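## Task

One adapter of the centrifuge rotor already holds a water blank in its centre hole. Move the tray's sample tube (orange dot on the cap) into the centre hole of the adapter across from it. Every tube must be pushed fully down, and every rotor bucket must hang vertically. A tube touching the floor means failure. The tray's bottles must stay upright in the tray, and the tray must rest entirely on the work bench with nothing past its edge. Either or both robots may be used. At the end, open the grippers and back away; a robot that topples or is left leaning means failure. Anything held in place only by a robot does not count.

## Robot and tools

Robots. There are two identical Hello Robot Stretch 3 units, r1 and r2. Each has a two-wheel differential base (0.33 m long, 0.34 m wide) with a passive rear caster, a mast carrying a lift, and a telescoping arm that points out of the robot's RIGHT side. The base cannot drive sideways, so reaching further forward or back means driving the base. A spin in place pivots about the point between the drive wheels, 0.05 m behind the front edge. With the arm retracted and the wrist folded, a spin sweeps a 0.28 m radius; an unfolded, level gripper reaches past that.

Frames. Base frame: origin on the floor between the drive wheels, x forward, y left, z up. Odometry frame is the base frame at scene start. hand_pose is reported in the base frame at the point where the closed fingertips meet; with all wrist joints at zero its x axis is up, y points back along the arm toward the mast, z toward the robot's rear. Each robot reports only in its own frames, so relative placement of the two robots comes only from images, lidar_m and the depth grids.

execute_actions. Argument "actions" is a list holding one action or nothing (empty = just report). The action is an object keyed by "r1" and/or "r2". Per robot: "base" holds exactly one relative command, either translate_m (metres, -1 to 1, positive forward, measured from where the base last reported itself) or rotate_rad (radians, -3.2 to 3.2, positive = counter-clockwise seen from above). "joints" holds absolute targets by name: lift_m 0 to 1.1 (arm height on mast), arm_m 0 to 0.52 (extension), wrist_yaw_rad -1.345 to 4.42 (0 along the arm, positive toward the front, 3.0 folded over the base), wrist_pitch_rad -1.57 to 0.451 (0 level, negative tips down), wrist_roll_rad -2.911 to 2.911 (0 fingers side by side), gripper_m -0.089 to 0.179 (larger = wider; the real fingertip gap is about 0.007 smaller when nearly shut, 0.025 smaller when fully open, zero below 0.007), head_pan_rad -3.953 to 1.73 (0 forward, positive left, -1.57 along the arm), head_tilt_rad -1.53 to 0.419 (negative down). Optional "contact_limits": {"arm_m": effort percent 1 to 100} stops the arm once its effort reaches that level; it also caps holding force until the next action. All motions in one action start together; each action runs at most 15 s. Unknown keys or out-of-range numbers reject the whole call. Omitted joints or robots may keep pushing toward old targets. "cameras" lists which images to return (r1_head_camera, r1_nav_camera, r1_wrist_camera, r2_head_camera, r2_nav_camera, r2_wrist_camera, or "all"; null/omitted = all, [] = none). If a result reports a stop, later movement calls in the same reply are skipped.

wait: {"seconds": 0 to 10}; commands nothing, returns state and images. zoom_image: {"camera", "region": [x0, y0, x1, y1]} in pixels of that camera's latest full image, top-left origin, at most 504x504. finished_scene: {"scene": integer}; ends the scene irreversibly and reports success.

Results. base_status and joint_status: done, off_target (stopped short, may still push), contact_stop, time_out, torque_fault (the last three drop the target). on_its_own covers uncommanded parts; "held at" is the held target, not the position. joint_positions, hand_pose, base_odometry (wheel-based, slips count as motion), turned_by_wheels and turned_by_imu (turn since last result, left positive), base_tilt in degrees (forward/right positive, with a fixed offset up to about 4). motor_effort in percent with peak in brackets; readings are biased and noisy; positive wheel effort pushes forward. lidar_m: 12 distances in metres in 30-degree sectors, first straight ahead, counter-clockwise (4th left, 7th behind, 10th right), scanning a plane 0.17 m up, 0.15 to 12 m, blind to clear objects and its own body, "-" = nothing. wrist_depth_mm (45 to 1000) and head_depth_mm (280 to 4000, sideways image) are 7x7 median-depth grids from top left. The contact_limits line shows active, default and maximum values. Camera intrinsics and extrinsics are given per camera in OpenCV form relative to the carrying robot's base frame, with small errors.

Stops and slack. Arm and lift halt on firm contact and then go limp until commanded again; a limp lift can sag under load or be pushed up by closing fingers on a surface. Base, wrist and head never self-stop. Long hard pushing makes a wrist servo shut off for 10 s.

Speed. Base goes 0.30 m/s and 1.9 rad/s only when stowed (lift_m under 0.30, arm_m under 0.03, wrist_yaw_rad over 2.54); otherwise 0.10 m/s and 0.63 rad/s.

Gripper. Close to a value below the object's width to grasp; open at least 0.02 past the contact value to release. Neither the reading nor "done" proves a grasp; check images. Re-squeezing needs a changed value.

Cautions. Fold or unfold the wrist only with lift_m 0.32 to 0.95, pitch -0.4, roll near 0; once folded, lift may go to 0.25. With yaw below -0.4 keep pitch at -0.5 or lower. Robots must never press into each other; no state line reports robot contact, and their travel differs by up to 2.5 cm per metre, so avoid joint carrying. Pushing something rigid with the gripper above about 0.45 m, repeated pushes, or driving while holding something fixed can tip a robot; if tilted, back off in small steps, free the gripper, and lower the lift to about 0.2. Avoid drops, slams and hard shoves, and never let a tube reach the floor. Objects may occasionally get nudged. The robot keeps its last command between calls.

Each tool is called after "Call:" in YAML: its name, and indented under it one key for each argument.

## Session

Call:
execute_actions:
  actions: []
  cameras: ["r1_nav_camera","r2_nav_camera","r1_head_camera","r2_head_camera"]

Scene clock: 0.00 s.
r1.base_odometry: x=+0.000 y=+0.000 heading=+0.000 (m, m, rad; r1's odometry frame)
r1.turned_by_wheels: +0.000 (rad since the last result)
r1.turned_by_imu: +0.000 (rad since the last result)
r1.base_tilt: forward=+0.9 right=-0.9 (deg)
r1.lidar_m: 1.20 1.45 2.79 3.08 3.73 0.81 0.81 1.04 2.20 2.13 1.33 1.19
r1.head_depth_mm: 1056 1072 1074 1087 1091 1109 1107 / 1105 1106 1124 1135 1138 1147 1161 / 1150 1154 1168 1175 1181 1192 1201 / 1195 1203 1214 1230 1241 1243 1264 / 1245 1247 1266 1280 1290 1304 1328 / 1300 1309 1326 1339 1362 1376 1381 / 1366 1385 1404 1411 1432 1436 1457
r1.base_status: not commanded
r1.joint_positions: lift_m=+0.467 arm_m=-0.002 wrist_yaw_rad=+2.928 wrist_pitch_rad=-0.451 wrist_roll_rad=+0.008 gripper_m=+0.037 head_pan_rad=+0.020 head_tilt_rad=-0.014
r1.joint_status: not commanded
r1.motor_effort: left_wheel=+0 right_wheel=+0 lift_m=+22 arm_m=+1 wrist_yaw_rad=+0 wrist_pitch_rad=+7 wrist_roll_rad=+0 gripper_m=-1 head_pan_rad=-1 head_tilt_rad=+2 (%)
r1.hand_pose: x=+0.0254 y=+0.0724 z=+0.4719 quat_wxyz=(+0.231, +0.704, +0.083, +0.666) (m; r1's base frame)
r1.wrist_depth_mm: - - - - - - - / - - - - - - - / - - - - - - - / - - - - - - - / 857 846 902 872 851 875 877 / 697 728 - 712 714 713 733 / 633 629 620 613 605 622 636
r2.base_odometry: x=+0.000 y=+0.000 heading=+0.000 (m, m, rad; r2's odometry frame)
r2.turned_by_wheels: +0.000 (rad since the last result)
r2.turned_by_imu: +0.000 (rad since the last result)
r2.base_tilt: forward=-0.2 right=-1.8 (deg)
r2.lidar_m: 4.18 1.36 1.39 1.98 2.36 0.98 0.74 0.73 0.77 1.09 3.31 3.52
r2.head_depth_mm: 1737 2738 - - - - 2665 / 1911 2767 - - - - 2614 / 1923 2476 - - - - 2612 / 1928 2629 - - - - 2576 / 1952 2866 - - - 3870 2588 / 1958 2861 - - - 3911 2571 / 1988 2866 3908 3851 3854 3797 2533
r2.base_status: not commanded
r2.joint_positions: lift_m=+0.303 arm_m=+0.000 wrist_yaw_rad=+2.929 wrist_pitch_rad=-0.326 wrist_roll_rad=-0.006 gripper_m=+0.037 head_pan_rad=+0.011 head_tilt_rad=-0.006
r2.joint_status: not commanded
r2.motor_effort: left_wheel=+0 right_wheel=+0 lift_m=+31 arm_m=+1 wrist_yaw_rad=+0 wrist_pitch_rad=+5 wrist_roll_rad=+0 gripper_m=+0 head_pan_rad=+0 head_tilt_rad=+2 (%)
r2.hand_pose: x=+0.0284 y=+0.0843 z=+0.3372 quat_wxyz=(+0.188, +0.704, +0.041, +0.684) (m; r2's base frame)
r2.wrist_depth_mm: - - - - - - - / - - - - - - - / - - - - - - - / 930 945 970 977 - - - / 715 725 772 743 794 765 777 / 576 575 - 600 617 605 614 / 481 489 496 497 484 507 508
pictures: r1_head_camera (sideways: a quarter turn clockwise sets it upright), r1_nav_camera (sideways: a quarter turn counterclockwise sets it upright), r2_head_camera (sideways: a quarter turn clockwise sets it upright), r2_nav_camera (sideways: a quarter turn counterclockwise sets it upright)
camera_calibration (this result's frames):
r1_head_camera: T_world_to_cam=[[-0.0548311, -0.0176353, -0.99834, 1.327], [-0.0449321, 0.998875, -0.015177, 0.0309556], [0.997484, 0.0440254, -0.0555618, 0.0265092], [0, 0, 0, 1]] pos_world=[0.0477093, -0.00868575, 1.32674]
r1_nav_camera: T_world_to_cam=[[-0.00348525, 0.0350528, 0.999379, -1.25903], [0.0608281, -0.997527, 0.0352, 0.00244144], [0.998142, 0.060913, 0.00134444, -0.0476607], [0, 0, 0, 1]] pos_world=[0.0430356, 0.049471, 1.25822]
r2_head_camera: T_world_to_cam=[[0.0209863, -0.0614293, -0.997891, 1.3158], [0.00705085, 0.998095, -0.0612936, 0.0798106], [0.999755, -0.00574965, 0.0213795, -0.0811123], [0, 0, 0, 1]] pos_world=[0.0529159, 0.00070389, 1.31965]
r2_nav_camera: T_world_to_cam=[[0.0272107, -0.0345351, 0.999033, -1.26364], [0.0313278, -0.998883, -0.0353832, 0.0904489], [0.999139, 0.0322603, -0.0260984, -0.0195404], [0, 0, 0, 1]] pos_world=[0.0510745, 0.0473383, 1.26511]
Images, in order (width x height): r1_head_camera 896x504, r1_nav_camera 672x504, r2_head_camera 896x504, r2_nav_camera 672x504.

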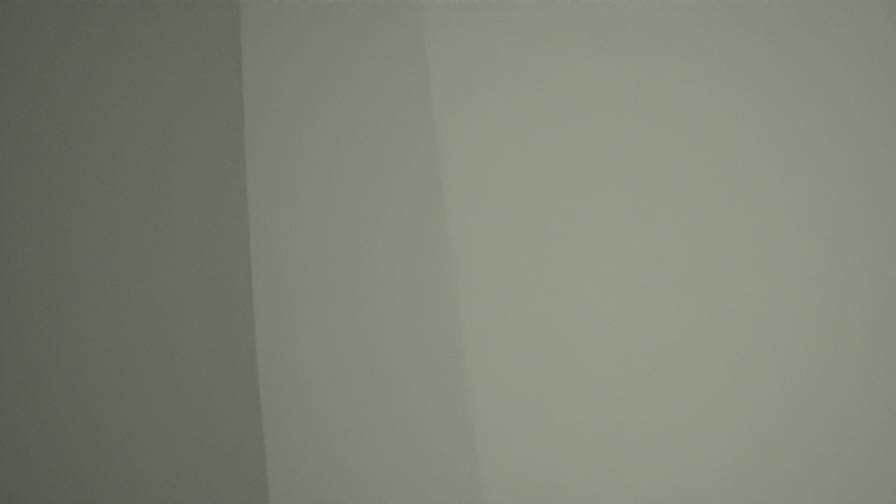

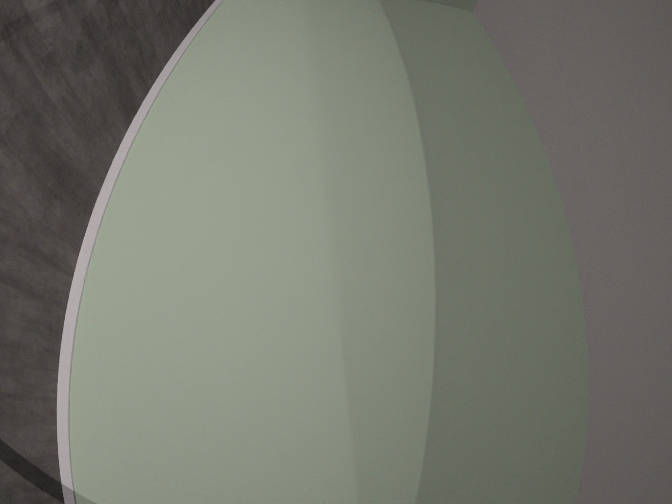

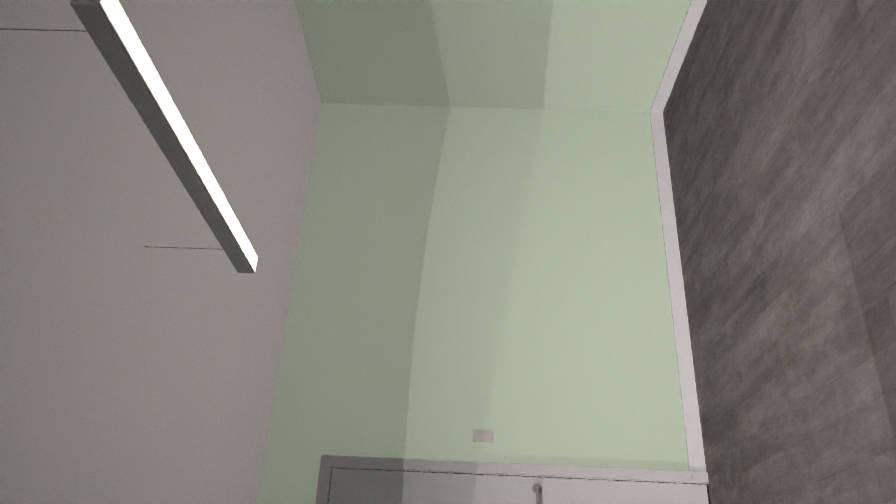

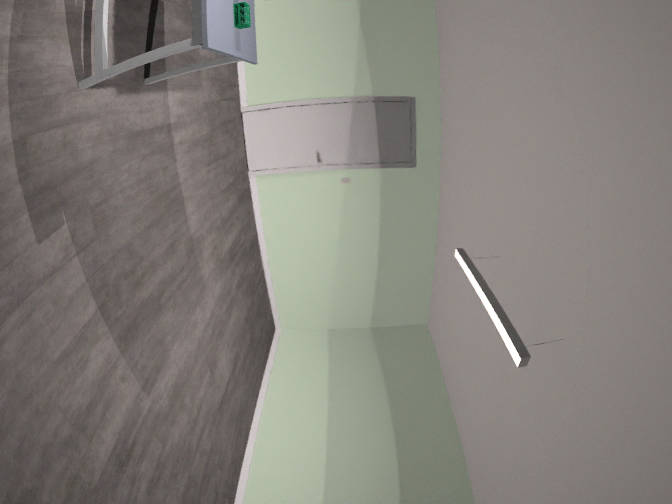

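Call:
execute_actions:
  actions:
    - {"r1":{"base":{"rotate_rad":-2.33},"joints":{"head_pan_rad":-0.4,"head_tilt_rad":-0.35,"wrist_yaw_rad":0,"wrist_pitch_rad":-0.4,"lift_m":0.9,"gripper_m":0.062}},"r2":{"joints":{"head_pan_rad":1.15,"head_tilt_rad":-0.3}}}
  cameras: ["r1_head_camera","r1_nav_camera","r2_head_camera"]

Scene clock: 9.20 s.
r1.base_odometry: x=+0.000 y=+0.000 heading=-2.330 (m, m, rad; r1's odometry frame)
r1.turned_by_wheels: -2.330 (rad since the last result)
r1.turned_by_imu: -2.350 (rad since the last result)
r1.base_tilt: forward=+0.8 right=-0.8 (deg)
r1.lidar_m: 2.19 3.21 1.53 1.21 1.20 1.29 1.93 3.05 3.28 0.82 0.81 0.87
r1.head_depth_mm: 3314 3515 3701 1591 1813 995 1029 / 3584 3807 - 1489 2047 1568 1172 / 3867 - - 1464 1176 1606 1344 / - - - 1468 2186 1729 1396 / - - - 1577 2329 1736 1388 / - - - 1859 2309 1738 1391 / - - - 2222 2268 1729 1379
r1.base_status: done
r1.joint_positions: lift_m=+0.900 arm_m=-0.002 wrist_yaw_rad=+0.001 wrist_pitch_rad=-0.421 wrist_roll_rad=+0.008 gripper_m=+0.062 head_pan_rad=-0.393 head_tilt_rad=-0.346
r1.joint_status: all done
r1.motor_effort: left_wheel=+2(6) right_wheel=-4(9) lift_m=+24(26) arm_m=+1(1) wrist_yaw_rad=-2(1) wrist_pitch_rad=+10(11) wrist_roll_rad=+0(0) gripper_m=+0(80) head_pan_rad=-4(30) head_tilt_rad=-1(17) (%)
r1.hand_pose: x=-0.0213 y=-0.3667 z=+0.9118 quat_wxyz=(+0.689, +0.148, -0.694, -0.148) (m; r1's base frame)
r1.wrist_depth_mm: 903 972 - - - - - / 895 974 - - - - - / 572 620 671 - - - - / 576 620 706 - - - - / 607 671 753 - - - - / 641 722 - - - - - / 699 767 935 - - - -
r2.base_odometry: x=+0.000 y=+0.000 heading=+0.000 (m, m, rad; r2's odometry frame)
r2.turned_by_wheels: +0.000 (rad since the last result)
r2.turned_by_imu: +0.001 (rad since the last result)
r2.base_tilt: forward=-0.3 right=-1.8 (deg)
r2.lidar_m: 4.15 1.36 1.39 1.98 2.37 0.98 0.74 0.72 0.77 1.09 3.32 3.48
r2.head_depth_mm: 3770 3857 - - 1461 2093 1509 / 3955 - - 2207 1578 2183 1607 / - - - 1863 2734 2178 1674 / - - - 1917 2893 2142 1652 / - - - 2102 2858 2031 1659 / - - - 2275 2680 2107 1657 / - - - 2405 2445 2130 1653
r2.base_status: not commanded
r2.joint_positions: lift_m=+0.303 arm_m=+0.000 wrist_yaw_rad=+2.929 wrist_pitch_rad=-0.326 wrist_roll_rad=-0.006 gripper_m=+0.037 head_pan_rad=+1.143 head_tilt_rad=-0.296
r2.joint_status: all done
r2.motor_effort: left_wheel=+1(1) right_wheel=+0(0) lift_m=+31(32) arm_m=+1(1) wrist_yaw_rad=+1(1) wrist_pitch_rad=+5(5) wrist_roll_rad=+0(0) gripper_m=+0(0) head_pan_rad=+4(49) head_tilt_rad=-2(17) (%)
r2.hand_pose: x=+0.0284 y=+0.0843 z=+0.3372 quat_wxyz=(+0.188, +0.704, +0.041, +0.684) (m; r2's base frame)
r2.wrist_depth_mm: - - - - - - - / - - - - - - - / - - - - - - - / 920 932 962 978 - - - / 709 720 766 744 781 763 777 / 576 581 - 591 612 605 616 / 482 486 491 497 485 505 510
pictures: r1_head_camera (sideways: a quarter turn clockwise sets it upright), r1_nav_camera (sideways: a quarter turn counterclockwise sets it upright), r2_head_camera (sideways: a quarter turn clockwise sets it upright)
camera_calibration (this result's frames):
r1_head_camera: T_world_to_cam=[[-0.354825, 0.129197, -0.925963, 1.23419], [0.356139, 0.934413, -0.00609407, 0.0166795], [0.864445, -0.331933, -0.377565, 0.446439], [0, 0, 0, 1]] pos_world=[0.0460577, -0.0268513, 1.31147]
r1_nav_camera: T_world_to_cam=[[0.311619, -0.0911945, 0.945821, -1.1908], [-0.335815, -0.941719, 0.0198419, 0.0248675], [0.888888, -0.323804, -0.324082, 0.376605], [0, 0, 0, 1]] pos_world=[0.0446672, 0.0367701, 1.24784]
r2_head_camera: T_world_to_cam=[[-0.0544001, -0.267772, -0.961945, 1.26909], [-0.908235, 0.413573, -0.0637618, 0.0885835], [0.414908, 0.870204, -0.265699, 0.296153], [0, 0, 0, 1]] pos_world=[0.0266171, 0.0454786, 1.30513]
Images, in order (width x height): r1_head_camera 896x504, r1_nav_camera 672x504, r2_head_camera 896x504.

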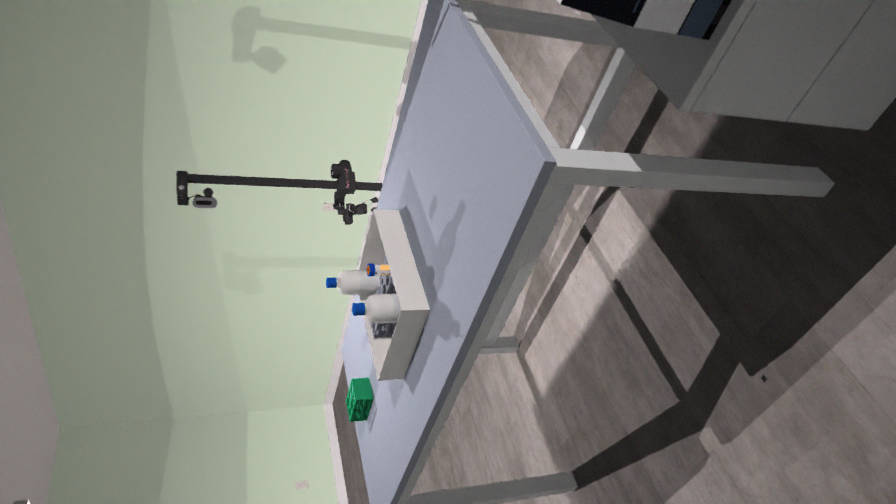

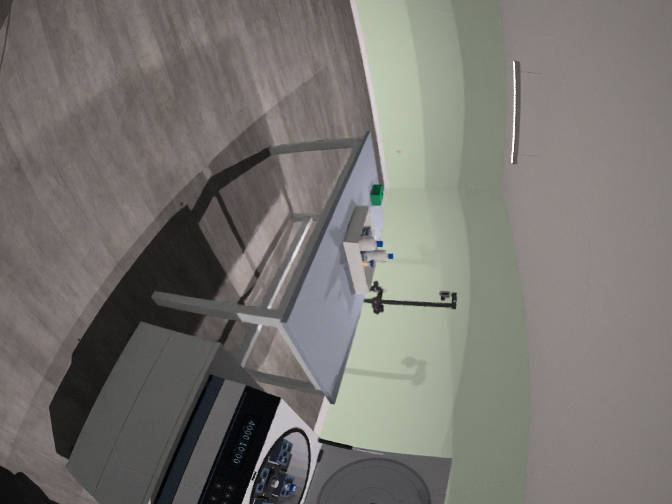

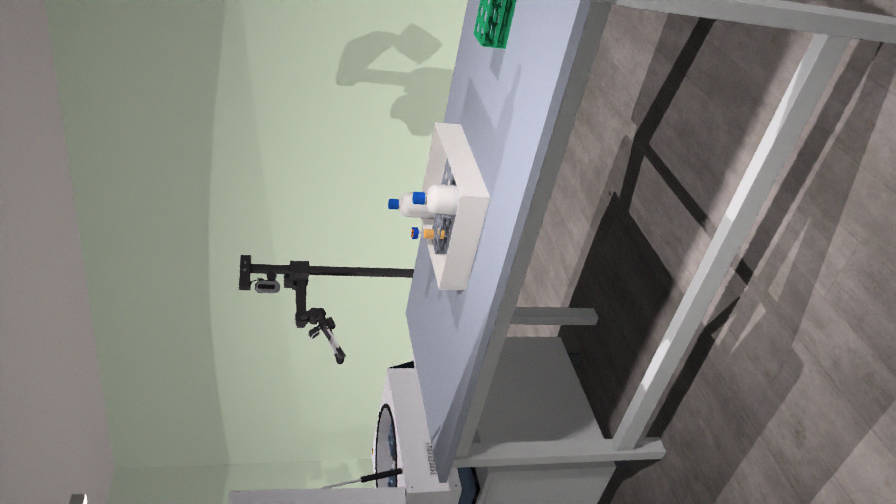

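Call:
zoom_image:
  camera: "r1_nav_camera"
  region: [230, 410, 340, 504]

Region (230, 410, 340, 504) of r1_nav_camera's 672x504 image, scaled by 4.582, with more detail than that image has; it fills the top 431 rows of this view, and the rest is white.

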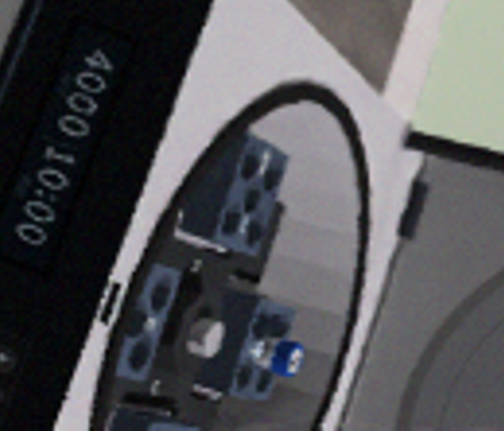

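Call:
execute_actions:
  actions:
    - {"r1":{"base":{"translate_m":1.0},"joints":{"head_pan_rad":-0.75,"head_tilt_rad":-0.6,"wrist_pitch_rad":-1.45,"lift_m":1.1}}}
  cameras: ["r1_head_camera"]

Scene clock: 27.90 s.
r1.base_odometry: x=-0.688 y=-0.726 heading=-2.330 (m, m, rad; r1's odometry frame)
r1.turned_by_wheels: +0.000 (rad since the last result)
r1.turned_by_imu: +0.001 (rad since the last result)
r1.base_tilt: forward=+1.0 right=-0.8 (deg)
r1.lidar_m: 1.19 4.35 2.03 1.61 1.60 1.72 2.58 1.13 0.63 0.53 1.10 1.18
r1.head_depth_mm: 2583 2863 3003 909 708 612 1196 / 2716 3021 3064 907 710 629 1189 / 2818 3114 3058 881 711 1338 1196 / 2919 3221 1127 786 711 1377 1197 / 3072 3286 1073 841 736 1414 1202 / 3248 3608 1275 865 758 1410 1197 / 3370 3791 1268 910 1579 1420 1194
r1.base_status: done
r1.joint_positions: lift_m=+1.100 arm_m=-0.002 wrist_yaw_rad=+0.001 wrist_pitch_rad=-1.446 wrist_roll_rad=+0.008 gripper_m=+0.062 head_pan_rad=-0.743 head_tilt_rad=-0.592
r1.joint_status: all done
r1.motor_effort: left_wheel=+1(6) right_wheel=-4(5) lift_m=+24(24) arm_m=+1(1) wrist_yaw_rad=-2(2) wrist_pitch_rad=-2(8) wrist_roll_rad=+0(0) gripper_m=+0(0) head_pan_rad=-4(26) head_tilt_rad=-3(16) (%)
r1.hand_pose: x=-0.0216 y=-0.1508 z=+0.9813 quat_wxyz=(+0.529, +0.466, -0.532, -0.470) (m; r1's base frame)
r1.wrist_depth_mm: 383 380 - - 991 - - / 399 - - - - - - / - - - - - - - / - - - - - - - / - - - - - - - / - - - - - - - / - - - - - - -
r2.base_odometry: x=+0.000 y=+0.000 heading=+0.000 (m, m, rad; r2's odometry frame)
r2.turned_by_wheels: +0.000 (rad since the last result)
r2.turned_by_imu: +0.002 (rad since the last result)
r2.base_tilt: forward=-0.1 right=-1.7 (deg)
r2.lidar_m: 4.15 1.36 1.39 1.98 2.37 0.98 0.75 0.73 0.76 1.09 3.30 3.51
r2.head_depth_mm: 3722 3869 - - 1469 2135 1524 / 3940 - - 2201 1574 2193 1615 / - - - 1855 2705 2159 1674 / - - - 1923 2862 2140 1679 / - - - 2115 2820 2047 1666 / - - - 2299 2680 2108 1645 / - - - 2393 2438 2121 1649
r2.base_status: not commanded
r2.joint_positions: lift_m=+0.303 arm_m=+0.000 wrist_yaw_rad=+2.929 wrist_pitch_rad=-0.326 wrist_roll_rad=-0.006 gripper_m=+0.037 head_pan_rad=+1.143 head_tilt_rad=-0.296
r2.joint_status: not commanded
r2.motor_effort: left_wheel=+0(0) right_wheel=+1(0) lift_m=+31(32) arm_m=+1(0) wrist_yaw_rad=+0(0) wrist_pitch_rad=+5(5) wrist_roll_rad=+0(0) gripper_m=+0(0) head_pan_rad=+5(4) head_tilt_rad=-2(1) (%)
r2.hand_pose: x=+0.0284 y=+0.0843 z=+0.3372 quat_wxyz=(+0.188, +0.704, +0.041, +0.684) (m; r2's base frame)
r2.wrist_depth_mm: - - - - - - - / - - - - - - - / - - - - - - - / 926 943 969 971 - - - / 707 717 776 744 789 766 769 / 574 581 - 596 612 609 610 / 482 490 493 495 487 505 509
pictures: r1_head_camera (sideways: a quarter turn clockwise sets it upright)
camera_calibration (this result's frames):
r1_head_camera: T_world_to_cam=[[-0.447278, 0.388307, -0.805705, 1.07791], [0.654383, 0.756162, 0.00115602, 0.00542058], [0.609692, -0.526723, -0.592316, 0.727419], [0, 0, 0, 1]] pos_world=[0.0350761, -0.0395099, 1.29933]
Images, in order (width x height): r1_head_camera 896x504.

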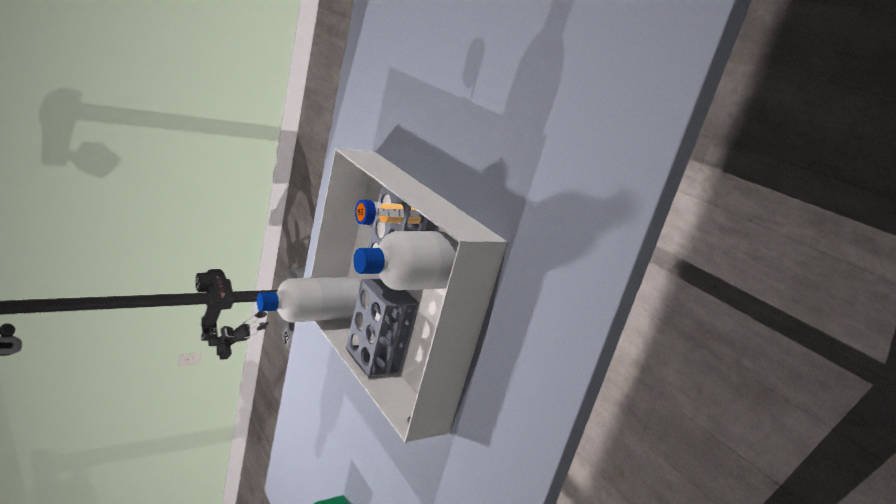

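Call:
execute_actions:
  actions:
    - {"r1":{"base":{"translate_m":0.345},"joints":{"arm_m":0.25,"head_pan_rad":-1.5,"head_tilt_rad":-0.72}}}
  cameras: []

Call:
execute_actions:
  actions:
    - {"r1":{"base":{"rotate_rad":0.407},"joints":{"arm_m":0.31}}}
  cameras: ["r1_wrist_camera"]

Scene clock: 34.30 s.
r1.base_odometry: x=-0.926 y=-0.976 heading=-2.330 (m, m, rad; r1's odometry frame)
r1.turned_by_wheels: +0.000 (rad since the last result)
r1.turned_by_imu: +0.000 (rad since the last result)
r1.base_tilt: forward=+0.9 right=-0.8 (deg)
r1.lidar_m: 0.85 4.48 2.18 1.75 1.73 1.86 2.81 0.83 0.67 0.97 0.96 1.03
r1.head_depth_mm: - 3278 990 778 636 1311 1141 / - 3215 962 754 638 1262 1141 / 2789 - 940 778 635 1235 1138 / 2746 3090 1001 755 636 579 1140 / 2635 2952 998 778 639 553 1142 / 2543 2888 1005 594 624 540 1143 / 2531 2782 1006 734 609 542 1115
r1.base_status: done
r1.joint_positions: lift_m=+1.100 arm_m=+0.250 wrist_yaw_rad=+0.000 wrist_pitch_rad=-1.447 wrist_roll_rad=+0.008 gripper_m=+0.062 head_pan_rad=-1.493 head_tilt_rad=-0.711
r1.joint_status: all done
r1.motor_effort: left_wheel=+2(6) right_wheel=-3(5) lift_m=+24(24) arm_m=+4(4) wrist_yaw_rad=+0(2) wrist_pitch_rad=-1(2) wrist_roll_rad=+0(0) gripper_m=+0(1) head_pan_rad=-3(42) head_tilt_rad=-3(11) (%)
r1.hand_pose: x=-0.0216 y=-0.4025 z=+0.9813 quat_wxyz=(+0.528, +0.466, -0.532, -0.470) (m; r1's base frame)
r1.wrist_depth_mm: 318 379 381 378 371 371 368 / 349 384 382 378 376 369 376 / 237 308 383 379 381 370 377 / 292 335 388 383 378 375 - / 389 388 390 384 376 - - / 394 393 - 387 - - - / 396 395 - - - - -
r2.base_odometry: x=+0.000 y=+0.000 heading=+0.000 (m, m, rad; r2's odometry frame)
r2.turned_by_wheels: +0.000 (rad since the last result)
r2.turned_by_imu: +0.001 (rad since the last result)
r2.base_tilt: forward=-0.3 right=-1.7 (deg)
r2.lidar_m: 4.15 1.35 1.39 1.98 2.36 0.98 0.74 0.73 0.76 1.09 3.33 3.52
r2.head_depth_mm: 3745 3890 - - 1484 2105 1524 / 3892 - - 2175 1582 2178 1621 / - - - 1851 2611 2173 1671 / - - - 1925 2838 2156 1679 / - - - 2082 2849 2013 1682 / - - - 2302 2690 2102 1661 / - - - 2431 2429 2120 1637
r2.base_status: not commanded
r2.joint_positions: lift_m=+0.303 arm_m=+0.000 wrist_yaw_rad=+2.929 wrist_pitch_rad=-0.326 wrist_roll_rad=-0.006 gripper_m=+0.037 head_pan_rad=+1.143 head_tilt_rad=-0.296
r2.joint_status: not commanded
r2.motor_effort: left_wheel=+0(0) right_wheel=+1(1) lift_m=+31(32) arm_m=+0(1) wrist_yaw_rad=+0(0) wrist_pitch_rad=+5(5) wrist_roll_rad=+0(0) gripper_m=+0(0) head_pan_rad=+5(4) head_tilt_rad=-2(2) (%)
r2.hand_pose: x=+0.0284 y=+0.0843 z=+0.3372 quat_wxyz=(+0.188, +0.704, +0.041, +0.684) (m; r2's base frame)
r2.wrist_depth_mm: - - - - - - - / - - - - - - - / - - - - - - - / 929 919 948 993 - - - / 707 707 759 739 785 760 777 / 579 577 - 588 615 601 612 / 481 483 495 498 483 509 507
pictures: none
No camera images: the call's "cameras" was empty. Leave "cameras" out to get every camera's image.

Scene clock: 35.90 s.
r1.base_odometry: x=-0.926 y=-0.976 heading=-1.923 (m, m, rad; r1's odometry frame)
r1.turned_by_wheels: +0.407 (rad since the last result)
r1.turned_by_imu: +0.410 (rad since the last result)
r1.base_tilt: forward=+0.8 right=-0.8 (deg)
r1.lidar_m: 4.48 2.43 1.79 1.73 1.79 2.45 1.10 0.67 1.00 0.96 0.99 0.85
r1.head_depth_mm: 2614 2850 993 775 637 553 1137 / - 2878 998 776 638 552 1146 / 2564 - 920 619 637 563 1140 / 2610 2877 926 748 637 565 1144 / 2615 2910 880 764 635 566 1146 / 2626 2970 963 752 640 578 1142 / 2611 2878 1000 782 639 579 1151
r1.base_status: done
r1.joint_positions: lift_m=+1.100 arm_m=+0.310 wrist_yaw_rad=+0.000 wrist_pitch_rad=-1.447 wrist_roll_rad=+0.008 gripper_m=+0.062 head_pan_rad=-1.493 head_tilt_rad=-0.711
r1.joint_status: all done
r1.motor_effort: left_wheel=-2(7) right_wheel=+3(9) lift_m=+24(24) arm_m=+4(5) wrist_yaw_rad=+0(1) wrist_pitch_rad=-1(1) wrist_roll_rad=+0(0) gripper_m=+0(0) head_pan_rad=-4(4) head_tilt_rad=-3(3) (%)
r1.hand_pose: x=-0.0216 y=-0.4624 z=+0.9813 quat_wxyz=(+0.528, +0.466, -0.532, -0.470) (m; r1's base frame)
r1.wrist_depth_mm: 322 317 318 302 373 375 369 / 339 376 375 370 377 378 371 / 349 385 381 242 378 368 373 / 358 379 380 235 377 371 378 / 390 382 384 384 380 378 376 / 395 391 - 386 - 383 380 / 389 395 395 389 386 391 377
r2.base_odometry: x=+0.000 y=+0.000 heading=+0.000 (m, m, rad; r2's odometry frame)
r2.turned_by_wheels: +0.000 (rad since the last result)
r2.turned_by_imu: +0.000 (rad since the last result)
r2.base_tilt: forward=-0.2 right=-1.7 (deg)
r2.lidar_m: 4.16 1.36 1.39 1.98 2.37 0.98 0.74 0.73 0.77 1.09 3.33 3.52
r2.head_depth_mm: 3728 3904 - - 1480 2101 1528 / 3836 - - 2186 1577 2177 1610 / - - - 1853 2564 2194 1674 / - - - 1931 2833 2155 1669 / - - - 2113 2829 2013 1660 / - - - 2315 2658 2098 1658 / - - - 2417 2450 2115 1651
r2.base_status: not commanded
r2.joint_positions: lift_m=+0.303 arm_m=+0.000 wrist_yaw_rad=+2.929 wrist_pitch_rad=-0.326 wrist_roll_rad=-0.006 gripper_m=+0.037 head_pan_rad=+1.143 head_tilt_rad=-0.296
r2.joint_status: not commanded
r2.motor_effort: left_wheel=+0(1) right_wheel=+0(1) lift_m=+31(31) arm_m=+1(0) wrist_yaw_rad=+0(0) wrist_pitch_rad=+5(5) wrist_roll_rad=+0(0) gripper_m=+0(0) head_pan_rad=+4(4) head_tilt_rad=-1(2) (%)
r2.hand_pose: x=+0.0284 y=+0.0843 z=+0.3372 quat_wxyz=(+0.188, +0.704, +0.041, +0.684) (m; r2's base frame)
r2.wrist_depth_mm: - - - - - - - / - - - - - - - / - - - - - - - / 941 934 952 979 - - - / 709 712 762 750 777 754 778 / 575 583 - 596 615 611 613 / 484 484 493 490 487 509 510
pictures: r1_wrist_camera
camera_calibration (this result's frames):
r1_wrist_camera: T_world_to_cam=[[-0.999409, 0.000517336, -0.0343801, 0.0209341], [-0.00078589, 0.999282, 0.0378821, 0.461272], [0.034375, 0.0378867, -0.998691, 1.15653], [0, 0, 0, 1]] pos_world=[-0.0184716, -0.504769, 1.13827]
Images, in order (width x height): r1_wrist_camera 644x364.

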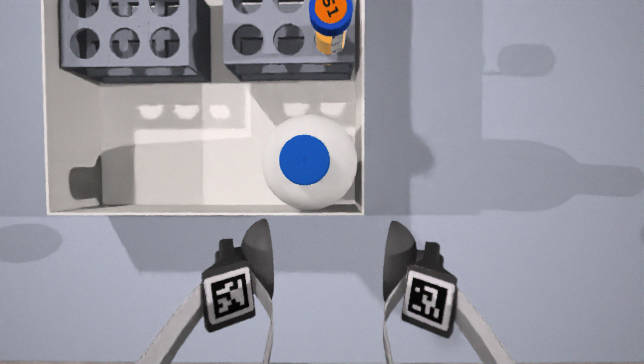

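Call:
execute_actions:
  actions:
    - {"r1":{"joints":{"arm_m":0.479,"gripper_m":0.08}}}
  cameras: []

Call:
execute_actions:
  actions:
    - {"r1":{"joints":{"lift_m":1.01,"gripper_m":0.07}}}
  cameras: ["r1_wrist_camera"]

Scene clock: 41.47 s.
r1.base_odometry: x=-0.926 y=-0.976 heading=-1.923 (m, m, rad; r1's odometry frame)
r1.turned_by_wheels: +0.000 (rad since the last result)
r1.turned_by_imu: +0.000 (rad since the last result)
r1.base_tilt: forward=+0.8 right=-0.9 (deg)
r1.lidar_m: 4.48 2.43 1.79 1.73 1.79 2.45 1.09 0.67 0.99 0.96 0.99 0.85
r1.head_depth_mm: 2557 2896 992 780 638 553 1132 / 2549 2905 997 776 637 551 1142 / 2525 2931 924 617 636 565 1149 / 2589 2933 922 754 636 565 1141 / 2660 2929 875 764 640 566 1144 / 2632 2972 965 755 639 580 1140 / 2637 2885 1006 782 641 579 1137
r1.base_status: not commanded
r1.joint_positions: lift_m=+1.100 arm_m=+0.479 wrist_yaw_rad=+0.000 wrist_pitch_rad=-1.447 wrist_roll_rad=+0.008 gripper_m=+0.080 head_pan_rad=-1.493 head_tilt_rad=-0.711
r1.joint_status: all done
r1.motor_effort: left_wheel=-3(3) right_wheel=+3(2) lift_m=+24(24) arm_m=+4(5) wrist_yaw_rad=+0(0) wrist_pitch_rad=-1(1) wrist_roll_rad=+0(0) gripper_m=-1(69) head_pan_rad=-3(3) head_tilt_rad=-3(3) (%)
r1.hand_pose: x=-0.0216 y=-0.6314 z=+0.9813 quat_wxyz=(+0.528, +0.466, -0.532, -0.470) (m; r1's base frame)
r1.wrist_depth_mm: 241 325 373 374 372 369 368 / 322 353 377 372 376 378 371 / 344 378 375 375 372 379 370 / 340 320 351 318 381 376 376 / 375 357 347 320 382 380 381 / 377 382 385 374 390 381 380 / 377 379 382 257 389 383 379
r2.base_odometry: x=+0.000 y=+0.000 heading=+0.000 (m, m, rad; r2's odometry frame)
r2.turned_by_wheels: +0.000 (rad since the last result)
r2.turned_by_imu: +0.001 (rad since the last result)
r2.base_tilt: forward=-0.3 right=-2.0 (deg)
r2.lidar_m: 4.14 1.36 1.39 1.98 2.37 0.98 0.74 0.73 0.77 1.09 3.31 3.52
r2.head_depth_mm: 3703 3861 - - 1473 2084 1511 / 3972 - - 2174 1576 2192 1613 / - - - 1853 2602 2175 1694 / - - - 1911 2855 2152 1673 / - - - 2103 2786 2000 1659 / - - - 2317 2672 2108 1664 / - - - 2409 2483 2123 1650
r2.base_status: not commanded
r2.joint_positions: lift_m=+0.303 arm_m=+0.000 wrist_yaw_rad=+2.929 wrist_pitch_rad=-0.326 wrist_roll_rad=-0.006 gripper_m=+0.037 head_pan_rad=+1.143 head_tilt_rad=-0.296
r2.joint_status: not commanded
r2.motor_effort: left_wheel=-1(0) right_wheel=+1(0) lift_m=+31(32) arm_m=+1(0) wrist_yaw_rad=+0(0) wrist_pitch_rad=+5(5) wrist_roll_rad=+0(0) gripper_m=+0(0) head_pan_rad=+4(4) head_tilt_rad=-2(2) (%)
r2.hand_pose: x=+0.0284 y=+0.0843 z=+0.3372 quat_wxyz=(+0.188, +0.704, +0.041, +0.684) (m; r2's base frame)
r2.wrist_depth_mm: - - - - - - - / - - - - - - - / - - - - - - - / 935 940 960 970 - - - / 718 719 760 750 778 765 768 / 572 580 - 595 619 606 618 / 483 486 493 496 488 508 509
pictures: none
No camera images: the call's "cameras" was empty. Leave "cameras" out to get every camera's image.

Scene clock: 43.13 s.
r1.base_odometry: x=-0.926 y=-0.976 heading=-1.923 (m, m, rad; r1's odometry frame)
r1.turned_by_wheels: +0.000 (rad since the last result)
r1.turned_by_imu: +0.000 (rad since the last result)
r1.base_tilt: forward=+0.9 right=-0.8 (deg)
r1.lidar_m: 4.46 2.42 1.79 1.72 1.79 2.45 1.10 0.67 1.00 0.96 0.99 0.85
r1.head_depth_mm: - 2849 992 773 637 552 1137 / - 2901 997 777 635 552 1140 / 2598 2870 908 616 637 565 1149 / 2580 2856 921 751 636 565 1138 / 2593 2920 880 763 638 566 1149 / 2646 2957 961 758 637 579 1147 / 2631 2904 1000 781 642 578 1141
r1.base_status: not commanded
r1.joint_positions: lift_m=+1.010 arm_m=+0.479 wrist_yaw_rad=+0.000 wrist_pitch_rad=-1.447 wrist_roll_rad=+0.008 gripper_m=+0.070 head_pan_rad=-1.493 head_tilt_rad=-0.711
r1.joint_status: all done
r1.motor_effort: left_wheel=-2(3) right_wheel=+3(3) lift_m=+20(22) arm_m=+4(4) wrist_yaw_rad=+1(0) wrist_pitch_rad=-1(1) wrist_roll_rad=+0(0) gripper_m=+0(48) head_pan_rad=-3(4) head_tilt_rad=-3(3) (%)
r1.hand_pose: x=-0.0216 y=-0.6314 z=+0.8916 quat_wxyz=(+0.528, +0.466, -0.532, -0.470) (m; r1's base frame)
r1.wrist_depth_mm: 234 284 283 281 286 282 279 / 286 284 286 284 283 282 280 / 289 288 286 284 286 286 285 / 231 261 228 228 284 283 282 / 233 263 256 166 290 289 288 / 291 291 - 289 288 290 287 / 298 296 290 260 294 290 290
r2.base_odometry: x=+0.000 y=+0.000 heading=+0.000 (m, m, rad; r2's odometry frame)
r2.turned_by_wheels: +0.000 (rad since the last result)
r2.turned_by_imu: +0.000 (rad since the last result)
r2.base_tilt: forward=-0.2 right=-1.7 (deg)
r2.lidar_m: 4.16 1.36 1.40 1.98 2.36 0.98 0.74 0.73 0.76 1.09 3.32 3.52
r2.head_depth_mm: 3735 3887 - - 1478 2102 1512 / 3945 - - 2200 1574 2180 1621 / - - - 1862 2624 2178 1677 / - - - 1914 2864 2150 1670 / - - - 2116 2825 2005 1659 / - - - 2316 2683 2125 1651 / - - - 2398 2492 2116 1661
r2.base_status: not commanded
r2.joint_positions: lift_m=+0.303 arm_m=+0.000 wrist_yaw_rad=+2.929 wrist_pitch_rad=-0.326 wrist_roll_rad=-0.006 gripper_m=+0.037 head_pan_rad=+1.143 head_tilt_rad=-0.296
r2.joint_status: not commanded
r2.motor_effort: left_wheel=-1(0) right_wheel=+0(1) lift_m=+31(32) arm_m=+1(0) wrist_yaw_rad=+0(0) wrist_pitch_rad=+5(5) wrist_roll_rad=+0(0) gripper_m=+0(0) head_pan_rad=+4(4) head_tilt_rad=-1(2) (%)
r2.hand_pose: x=+0.0284 y=+0.0843 z=+0.3372 quat_wxyz=(+0.188, +0.704, +0.041, +0.684) (m; r2's base frame)
r2.wrist_depth_mm: - - - - - - - / - - - - - - - / - - - - - - - / 930 935 956 975 - - - / 712 712 765 746 783 771 761 / 574 580 - 601 616 609 610 / 487 487 492 497 484 505 507
pictures: r1_wrist_camera
camera_calibration (this result's frames):
r1_wrist_camera: T_world_to_cam=[[-0.999409, 0.000574081, -0.0343801, 0.017971], [-0.000732727, 0.999278, 0.037986, 0.633431], [0.0343771, 0.0379887, -0.998687, 1.07336], [0, 0, 0, 1]] pos_world=[-0.0184743, -0.673759, 1.0485]
Images, in order (width x height): r1_wrist_camera 644x364.

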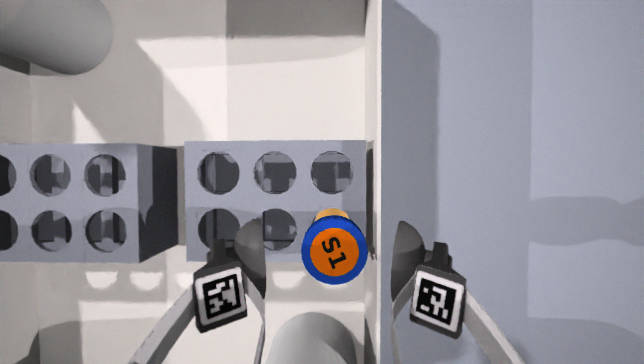

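Call:
execute_actions:
  actions:
    - {"r1":{"base":{"translate_m":-0.003},"joints":{"lift_m":0.995,"gripper_m":0.056}}}
  cameras: ["r1_wrist_camera"]

Call:
execute_actions:
  actions:
    - {"r1":{"joints":{"gripper_m":-0.015}}}
  cameras: []

Call:
execute_actions:
  actions:
    - {"r1":{"joints":{"lift_m":1.08}}}
  cameras: ["r1_wrist_camera","r1_head_camera"]

Scene clock: 45.73 s.
r1.base_odometry: x=-0.924 y=-0.973 heading=-1.923 (m, m, rad; r1's odometry frame)
r1.turned_by_wheels: +0.000 (rad since the last result)
r1.turned_by_imu: +0.000 (rad since the last result)
r1.base_tilt: forward=+0.9 right=-0.8 (deg)
r1.lidar_m: 4.47 2.43 1.79 1.73 1.79 2.45 1.10 0.67 1.00 0.96 0.99 0.85
r1.head_depth_mm: - 2844 993 778 637 551 1144 / - 2936 999 778 637 553 1138 / 2539 - 909 619 635 564 1142 / 2545 2874 921 737 637 565 1139 / 2648 2924 890 763 638 565 1141 / 2657 2974 962 751 637 581 1135 / 2634 2845 1004 782 640 579 1142
r1.base_status: done
r1.joint_positions: lift_m=+0.995 arm_m=+0.479 wrist_yaw_rad=+0.000 wrist_pitch_rad=-1.447 wrist_roll_rad=+0.008 gripper_m=+0.056 head_pan_rad=-1.493 head_tilt_rad=-0.711
r1.joint_status: all done
r1.motor_effort: left_wheel=-4(6) right_wheel=+3(4) lift_m=+20(20) arm_m=+4(4) wrist_yaw_rad=+1(0) wrist_pitch_rad=-1(1) wrist_roll_rad=+0(0) gripper_m=+0(64) head_pan_rad=-4(4) head_tilt_rad=-3(3) (%)
r1.hand_pose: x=-0.0216 y=-0.6314 z=+0.8766 quat_wxyz=(+0.528, +0.466, -0.532, -0.470) (m; r1's base frame)
r1.wrist_depth_mm: 234 269 266 267 271 267 266 / 273 270 271 270 269 268 267 / 275 274 272 268 269 271 268 / 245 234 237 212 275 270 271 / 247 233 218 152 273 273 273 / 279 279 - 274 203 276 270 / 279 279 279 262 277 276 275
r2.base_odometry: x=+0.000 y=+0.000 heading=+0.000 (m, m, rad; r2's odometry frame)
r2.turned_by_wheels: +0.000 (rad since the last result)
r2.turned_by_imu: +0.000 (rad since the last result)
r2.base_tilt: forward=-0.2 right=-1.6 (deg)
r2.lidar_m: 4.13 1.35 1.39 1.98 2.37 0.98 0.74 0.73 0.77 1.09 3.33 3.51
r2.head_depth_mm: 3730 3873 - - 1468 2116 1510 / 3966 - - 2202 1574 2198 1610 / - - - 1870 2573 2167 1676 / - - - 1908 2873 2141 1683 / - - - 2118 2778 2022 1654 / - - - 2293 2693 2102 1647 / - - - 2421 2428 2123 1641
r2.base_status: not commanded
r2.joint_positions: lift_m=+0.303 arm_m=+0.000 wrist_yaw_rad=+2.929 wrist_pitch_rad=-0.326 wrist_roll_rad=-0.006 gripper_m=+0.037 head_pan_rad=+1.143 head_tilt_rad=-0.296
r2.joint_status: not commanded
r2.motor_effort: left_wheel=+0(0) right_wheel=+1(0) lift_m=+31(31) arm_m=+0(1) wrist_yaw_rad=+1(0) wrist_pitch_rad=+5(5) wrist_roll_rad=+0(0) gripper_m=+0(0) head_pan_rad=+4(4) head_tilt_rad=-2(1) (%)
r2.hand_pose: x=+0.0284 y=+0.0843 z=+0.3372 quat_wxyz=(+0.188, +0.704, +0.041, +0.684) (m; r2's base frame)
r2.wrist_depth_mm: - - - - - - - / - - - - - - - / - - - - - - - / 930 951 975 983 - - - / 707 715 765 744 779 761 781 / 576 583 - 597 614 609 613 / 485 486 495 491 488 502 510
pictures: r1_wrist_camera
camera_calibration (this result's frames):
r1_wrist_camera: T_world_to_cam=[[-0.999409, 0.000573887, -0.0343801, 0.0174552], [-0.00073292, 0.999278, 0.037986, 0.634001], [0.034377, 0.0379887, -0.998687, 1.05838], [0, 0, 0, 1]] pos_world=[-0.0184743, -0.67376, 1.0335]
Images, in order (width x height): r1_wrist_camera 644x364.

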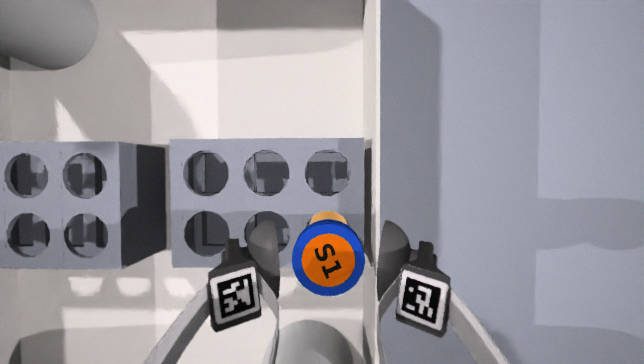

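Scene clock: 46.93 s.
r1.base_odometry: x=-0.924 y=-0.973 heading=-1.923 (m, m, rad; r1's odometry frame)
r1.turned_by_wheels: +0.000 (rad since the last result)
r1.turned_by_imu: +0.000 (rad since the last result)
r1.base_tilt: forward=+0.8 right=-0.9 (deg)
r1.lidar_m: 4.47 2.43 1.79 1.73 1.79 2.44 1.09 0.67 0.99 0.96 1.00 0.85
r1.head_depth_mm: - 2869 999 778 636 552 1141 / - 2906 1003 775 635 550 1140 / 2573 - 905 622 636 566 1144 / 2597 2963 922 737 637 565 1146 / 2620 2920 889 767 638 564 1146 / 2630 2918 964 752 640 579 1142 / 2620 2845 1003 782 637 580 1150
r1.base_status: not commanded
r1.joint_positions: lift_m=+0.995 arm_m=+0.479 wrist_yaw_rad=+0.000 wrist_pitch_rad=-1.447 wrist_roll_rad=+0.008 gripper_m=-0.014 head_pan_rad=-1.493 head_tilt_rad=-0.711
r1.joint_status: all done
r1.motor_effort: left_wheel=-3(3) right_wheel=+2(3) lift_m=+20(20) arm_m=+4(4) wrist_yaw_rad=+0(0) wrist_pitch_rad=-1(1) wrist_roll_rad=+0(0) gripper_m=-18(98) head_pan_rad=-3(4) head_tilt_rad=-3(3) (%)
r1.hand_pose: x=-0.0216 y=-0.6314 z=+0.8766 quat_wxyz=(+0.528, +0.466, -0.532, -0.470) (m; r1's base frame)
r1.wrist_depth_mm: 236 271 271 266 266 268 265 / 272 271 271 270 269 268 268 / 273 278 270 268 269 268 268 / 244 236 236 210 271 271 268 / 246 233 225 148 274 271 270 / 276 277 275 148 274 274 274 / 281 279 276 256 275 277 275
r2.base_odometry: x=+0.000 y=+0.000 heading=+0.000 (m, m, rad; r2's odometry frame)
r2.turned_by_wheels: +0.000 (rad since the last result)
r2.turned_by_imu: +0.000 (rad since the last result)
r2.base_tilt: forward=-0.3 right=-1.6 (deg)
r2.lidar_m: 4.14 1.35 1.40 1.98 2.36 0.98 0.74 0.73 0.77 1.09 3.32 3.52
r2.head_depth_mm: 3797 3803 - - 1469 2107 1516 / 3888 - - 2192 1588 2189 1615 / - - - 1877 2600 2157 1674 / - - - 1899 2806 2142 1674 / - - - 2120 2819 2033 1662 / - - - 2331 2662 2096 1654 / - - - 2451 2447 2118 1646
r2.base_status: not commanded
r2.joint_positions: lift_m=+0.303 arm_m=+0.000 wrist_yaw_rad=+2.929 wrist_pitch_rad=-0.326 wrist_roll_rad=-0.006 gripper_m=+0.037 head_pan_rad=+1.143 head_tilt_rad=-0.296
r2.joint_status: not commanded
r2.motor_effort: left_wheel=-1(1) right_wheel=+0(0) lift_m=+31(32) arm_m=+0(1) wrist_yaw_rad=+0(0) wrist_pitch_rad=+5(5) wrist_roll_rad=+0(0) gripper_m=+0(0) head_pan_rad=+3(5) head_tilt_rad=-2(1) (%)
r2.hand_pose: x=+0.0284 y=+0.0843 z=+0.3372 quat_wxyz=(+0.188, +0.704, +0.041, +0.684) (m; r2's base frame)
r2.wrist_depth_mm: - - - - - - - / - - - - - - - / - - - - - - - / 920 932 956 981 - - - / 702 719 769 750 784 758 769 / 573 582 - 603 616 611 614 / 482 484 497 493 484 502 515
pictures: none
No camera images: the call's "cameras" was empty. Leave "cameras" out to get every camera's image.

Scene clock: 48.53 s.
r1.base_odometry: x=-0.924 y=-0.973 heading=-1.923 (m, m, rad; r1's odometry frame)
r1.turned_by_wheels: +0.000 (rad since the last result)
r1.turned_by_imu: +0.000 (rad since the last result)
r1.base_tilt: forward=+0.8 right=-0.7 (deg)
r1.lidar_m: 4.49 2.43 1.79 1.73 1.79 2.44 1.09 0.67 1.00 0.96 1.00 0.85
r1.head_depth_mm: 2574 2906 995 779 637 552 1135 / 2601 2923 995 775 638 551 1135 / 2510 2936 890 622 638 565 1145 / 2624 2913 917 735 640 565 1140 / 2572 2889 887 764 639 567 1138 / 2644 2932 963 752 638 578 1145 / 2608 2849 1002 780 639 578 1142
r1.base_status: not commanded
r1.joint_positions: lift_m=+1.080 arm_m=+0.479 wrist_yaw_rad=+0.000 wrist_pitch_rad=-1.447 wrist_roll_rad=+0.008 gripper_m=-0.014 head_pan_rad=-1.493 head_tilt_rad=-0.711
r1.joint_status: all done
r1.motor_effort: left_wheel=-3(3) right_wheel=+3(3) lift_m=+25(27) arm_m=+4(4) wrist_yaw_rad=+0(1) wrist_pitch_rad=-1(1) wrist_roll_rad=+0(0) gripper_m=-18(18) head_pan_rad=-3(4) head_tilt_rad=-3(2) (%)
r1.hand_pose: x=-0.0216 y=-0.6314 z=+0.9613 quat_wxyz=(+0.528, +0.466, -0.532, -0.470) (m; r1's base frame)
r1.wrist_depth_mm: 235 327 353 350 353 356 348 / 296 354 356 354 352 355 349 / 326 361 360 355 359 355 354 / 298 297 325 298 361 354 358 / 312 360 340 148 364 364 357 / 332 362 366 148 359 360 357 / 334 366 366 258 366 360 363
r2.base_odometry: x=+0.000 y=+0.000 heading=+0.000 (m, m, rad; r2's odometry frame)
r2.turned_by_wheels: +0.000 (rad since the last result)
r2.turned_by_imu: +0.000 (rad since the last result)
r2.base_tilt: forward=-0.2 right=-1.7 (deg)
r2.lidar_m: 4.16 1.36 1.39 1.98 2.37 0.98 0.74 0.73 0.77 1.09 3.32 3.50
r2.head_depth_mm: 3734 3875 - - 1481 2116 1511 / 3901 - - 2201 1568 2170 1615 / - - - 1859 2579 2163 1690 / - - - 1904 2869 2141 1668 / - - - 2102 2805 2014 1663 / - - - 2277 2681 2112 1668 / - - - 2425 2453 2116 1656
r2.base_status: not commanded
r2.joint_positions: lift_m=+0.303 arm_m=+0.000 wrist_yaw_rad=+2.929 wrist_pitch_rad=-0.326 wrist_roll_rad=-0.006 gripper_m=+0.037 head_pan_rad=+1.143 head_tilt_rad=-0.296
r2.joint_status: not commanded
r2.motor_effort: left_wheel=-1(0) right_wheel=+0(0) lift_m=+31(32) arm_m=+0(0) wrist_yaw_rad=+0(1) wrist_pitch_rad=+5(5) wrist_roll_rad=+0(0) gripper_m=+0(0) head_pan_rad=+4(4) head_tilt_rad=-2(2) (%)
r2.hand_pose: x=+0.0284 y=+0.0843 z=+0.3372 quat_wxyz=(+0.188, +0.704, +0.041, +0.684) (m; r2's base frame)
r2.wrist_depth_mm: - - - - - - - / - - - - - - - / - - - - - - - / 931 940 978 992 - - - / 709 719 764 746 779 770 782 / 571 574 - 591 619 610 611 / 481 483 496 499 489 507 509
pictures: r1_head_camera (sideways: a quarter turn clockwise sets it upright), r1_wrist_camera
camera_calibration (this result's frames):
r1_head_camera: T_world_to_cam=[[-0.0695024, 0.680125, -0.729794, 0.976658], [0.994291, 0.106596, 0.00464975, -0.00120087], [0.0809559, -0.725305, -0.683651, 0.849454], [0, 0, 0, 1]] pos_world=[0.000305745, -0.0480087, 1.29349]
r1_wrist_camera: T_world_to_cam=[[-0.999409, 0.000574044, -0.03438, 0.0203686], [-0.000732759, 0.999278, 0.0379858, 0.630784], [0.034377, 0.0379886, -0.998687, 1.143], [0, 0, 0, 1]] pos_world=[-0.0184743, -0.673761, 1.11824]
Images, in order (width x height): r1_head_camera 896x504, r1_wrist_camera 644x364.

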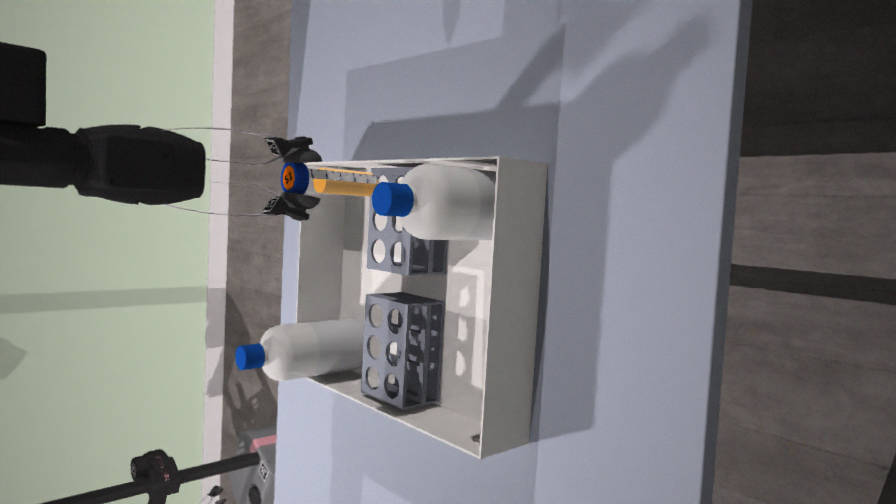

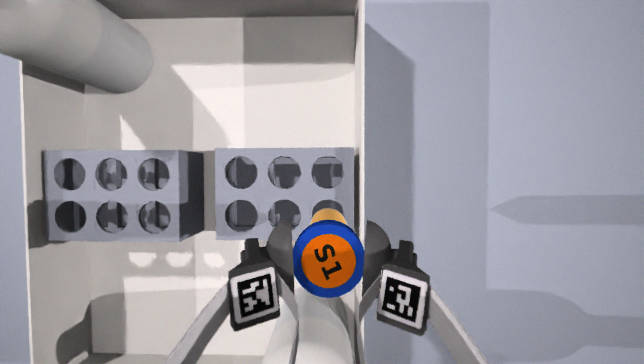

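Call:
execute_actions:
  actions:
    - {"r1":{"base":{"translate_m":-0.96},"joints":{"lift_m":1.09,"head_pan_rad":-1.8,"head_tilt_rad":-0.8}}}
  cameras: ["r1_wrist_camera","r1_head_camera"]

Scene clock: 60.60 s.
r1.base_odometry: x=-0.593 y=-0.072 heading=-1.923 (m, m, rad; r1's odometry frame)
r1.turned_by_wheels: +0.000 (rad since the last result)
r1.turned_by_imu: +0.003 (rad since the last result)
r1.base_tilt: forward=+0.9 right=-0.8 (deg)
r1.lidar_m: 1.78 2.45 1.79 1.72 1.79 2.46 3.32 0.39 0.29 0.28 0.29 0.45
r1.head_depth_mm: 2771 2562 831 736 621 792 1096 / 796 923 882 739 604 742 1099 / 775 901 881 721 592 729 1081 / 754 879 889 739 578 702 1062 / 738 842 864 723 571 657 948 / - 812 808 694 592 714 876 / 758 2692 2154 1613 1382 1233 1102
r1.base_status: done
r1.joint_positions: lift_m=+1.090 arm_m=+0.479 wrist_yaw_rad=+0.000 wrist_pitch_rad=-1.447 wrist_roll_rad=+0.008 gripper_m=-0.014 head_pan_rad=-1.793 head_tilt_rad=-0.790
r1.joint_status: all done
r1.motor_effort: left_wheel=-2(5) right_wheel=+3(5) lift_m=+25(26) arm_m=+4(4) wrist_yaw_rad=-1(1) wrist_pitch_rad=-1(1) wrist_roll_rad=+0(0) gripper_m=-18(18) head_pan_rad=-3(27) head_tilt_rad=-3(10) (%)
r1.hand_pose: x=-0.0216 y=-0.6314 z=+0.9713 quat_wxyz=(+0.528, +0.466, -0.532, -0.470) (m; r1's base frame)
r1.wrist_depth_mm: 381 760 587 323 319 330 316 / 379 - 593 321 417 392 373 / 377 - 588 323 387 354 383 / 381 - 595 391 389 384 378 / 383 - - 148 387 362 359 / 379 - 968 148 386 386 390 / 387 714 601 350 397 368 392
r2.base_odometry: x=+0.000 y=+0.000 heading=+0.000 (m, m, rad; r2's odometry frame)
r2.turned_by_wheels: +0.000 (rad since the last result)
r2.turned_by_imu: +0.002 (rad since the last result)
r2.base_tilt: forward=-0.2 right=-1.8 (deg)
r2.lidar_m: 4.16 1.36 1.39 1.98 2.36 0.98 0.74 0.73 0.77 1.09 3.32 3.49
r2.head_depth_mm: 3690 3924 - - 1474 2108 1499 / - - - 2181 1572 2178 1605 / - - - 1851 2734 2183 1676 / - - - 1921 2869 2160 1670 / - - - 2097 2792 2003 1682 / - - - 2281 2665 2099 1670 / - - 2977 2416 2444 2116 1635
r2.base_status: not commanded
r2.joint_positions: lift_m=+0.303 arm_m=+0.000 wrist_yaw_rad=+2.929 wrist_pitch_rad=-0.326 wrist_roll_rad=-0.006 gripper_m=+0.037 head_pan_rad=+1.143 head_tilt_rad=-0.296
r2.joint_status: not commanded
r2.motor_effort: left_wheel=-1(0) right_wheel=+1(0) lift_m=+32(32) arm_m=+1(1) wrist_yaw_rad=+0(0) wrist_pitch_rad=+5(5) wrist_roll_rad=+0(0) gripper_m=+0(0) head_pan_rad=+4(4) head_tilt_rad=-2(1) (%)
r2.hand_pose: x=+0.0284 y=+0.0843 z=+0.3372 quat_wxyz=(+0.188, +0.704, +0.041, +0.684) (m; r2's base frame)
r2.wrist_depth_mm: - - - - - - - / - - - - - - - / - - - - - - - / 929 934 964 975 - - - / 705 716 772 742 784 764 772 / 578 578 - 596 618 609 614 / 482 485 495 498 487 509 511
pictures: r1_head_camera (sideways: a quarter turn clockwise sets it upright), r1_wrist_camera
camera_calibration (this result's frames):
r1_head_camera: T_world_to_cam=[[0.146492, 0.724051, -0.674011, 0.902645], [0.98135, -0.192106, 0.00692135, -0.00407871], [-0.12447, -0.662454, -0.738689, 0.922288], [0, 0, 0, 1]] pos_world=[-0.0134302, -0.0433714, 1.2897]
r1_wrist_camera: T_world_to_cam=[[-0.999409, 0.000574158, -0.0343801, 0.0207123], [-0.000732649, 0.999278, 0.037986, 0.630404], [0.034377, 0.0379887, -0.998687, 1.15299], [0, 0, 0, 1]] pos_world=[-0.0184743, -0.673761, 1.12824]
Images, in order (width x height): r1_head_camera 896x504, r1_wrist_camera 644x364.

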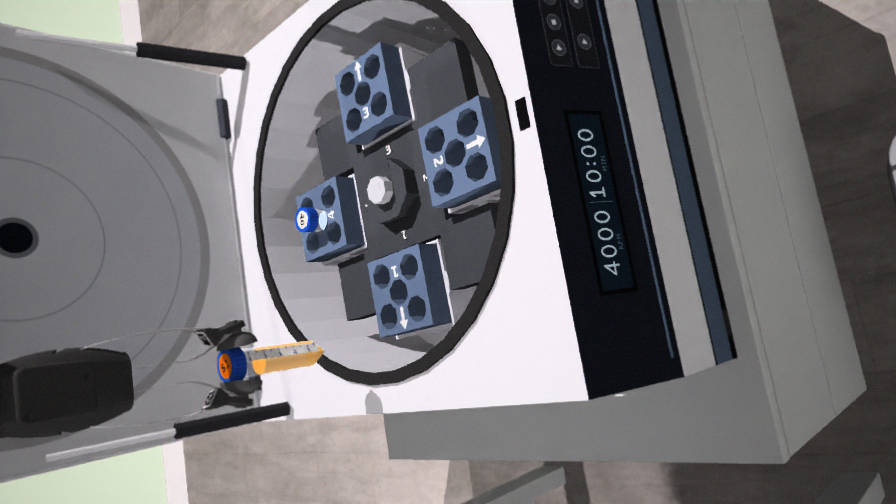

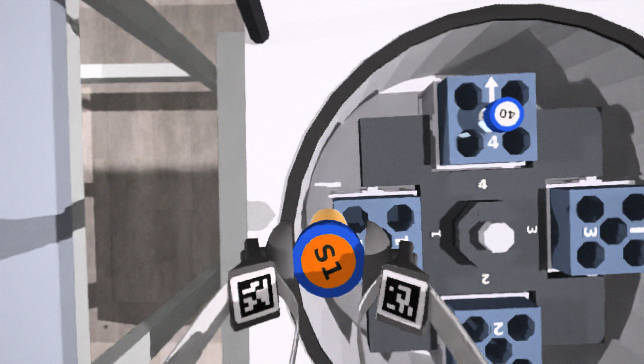

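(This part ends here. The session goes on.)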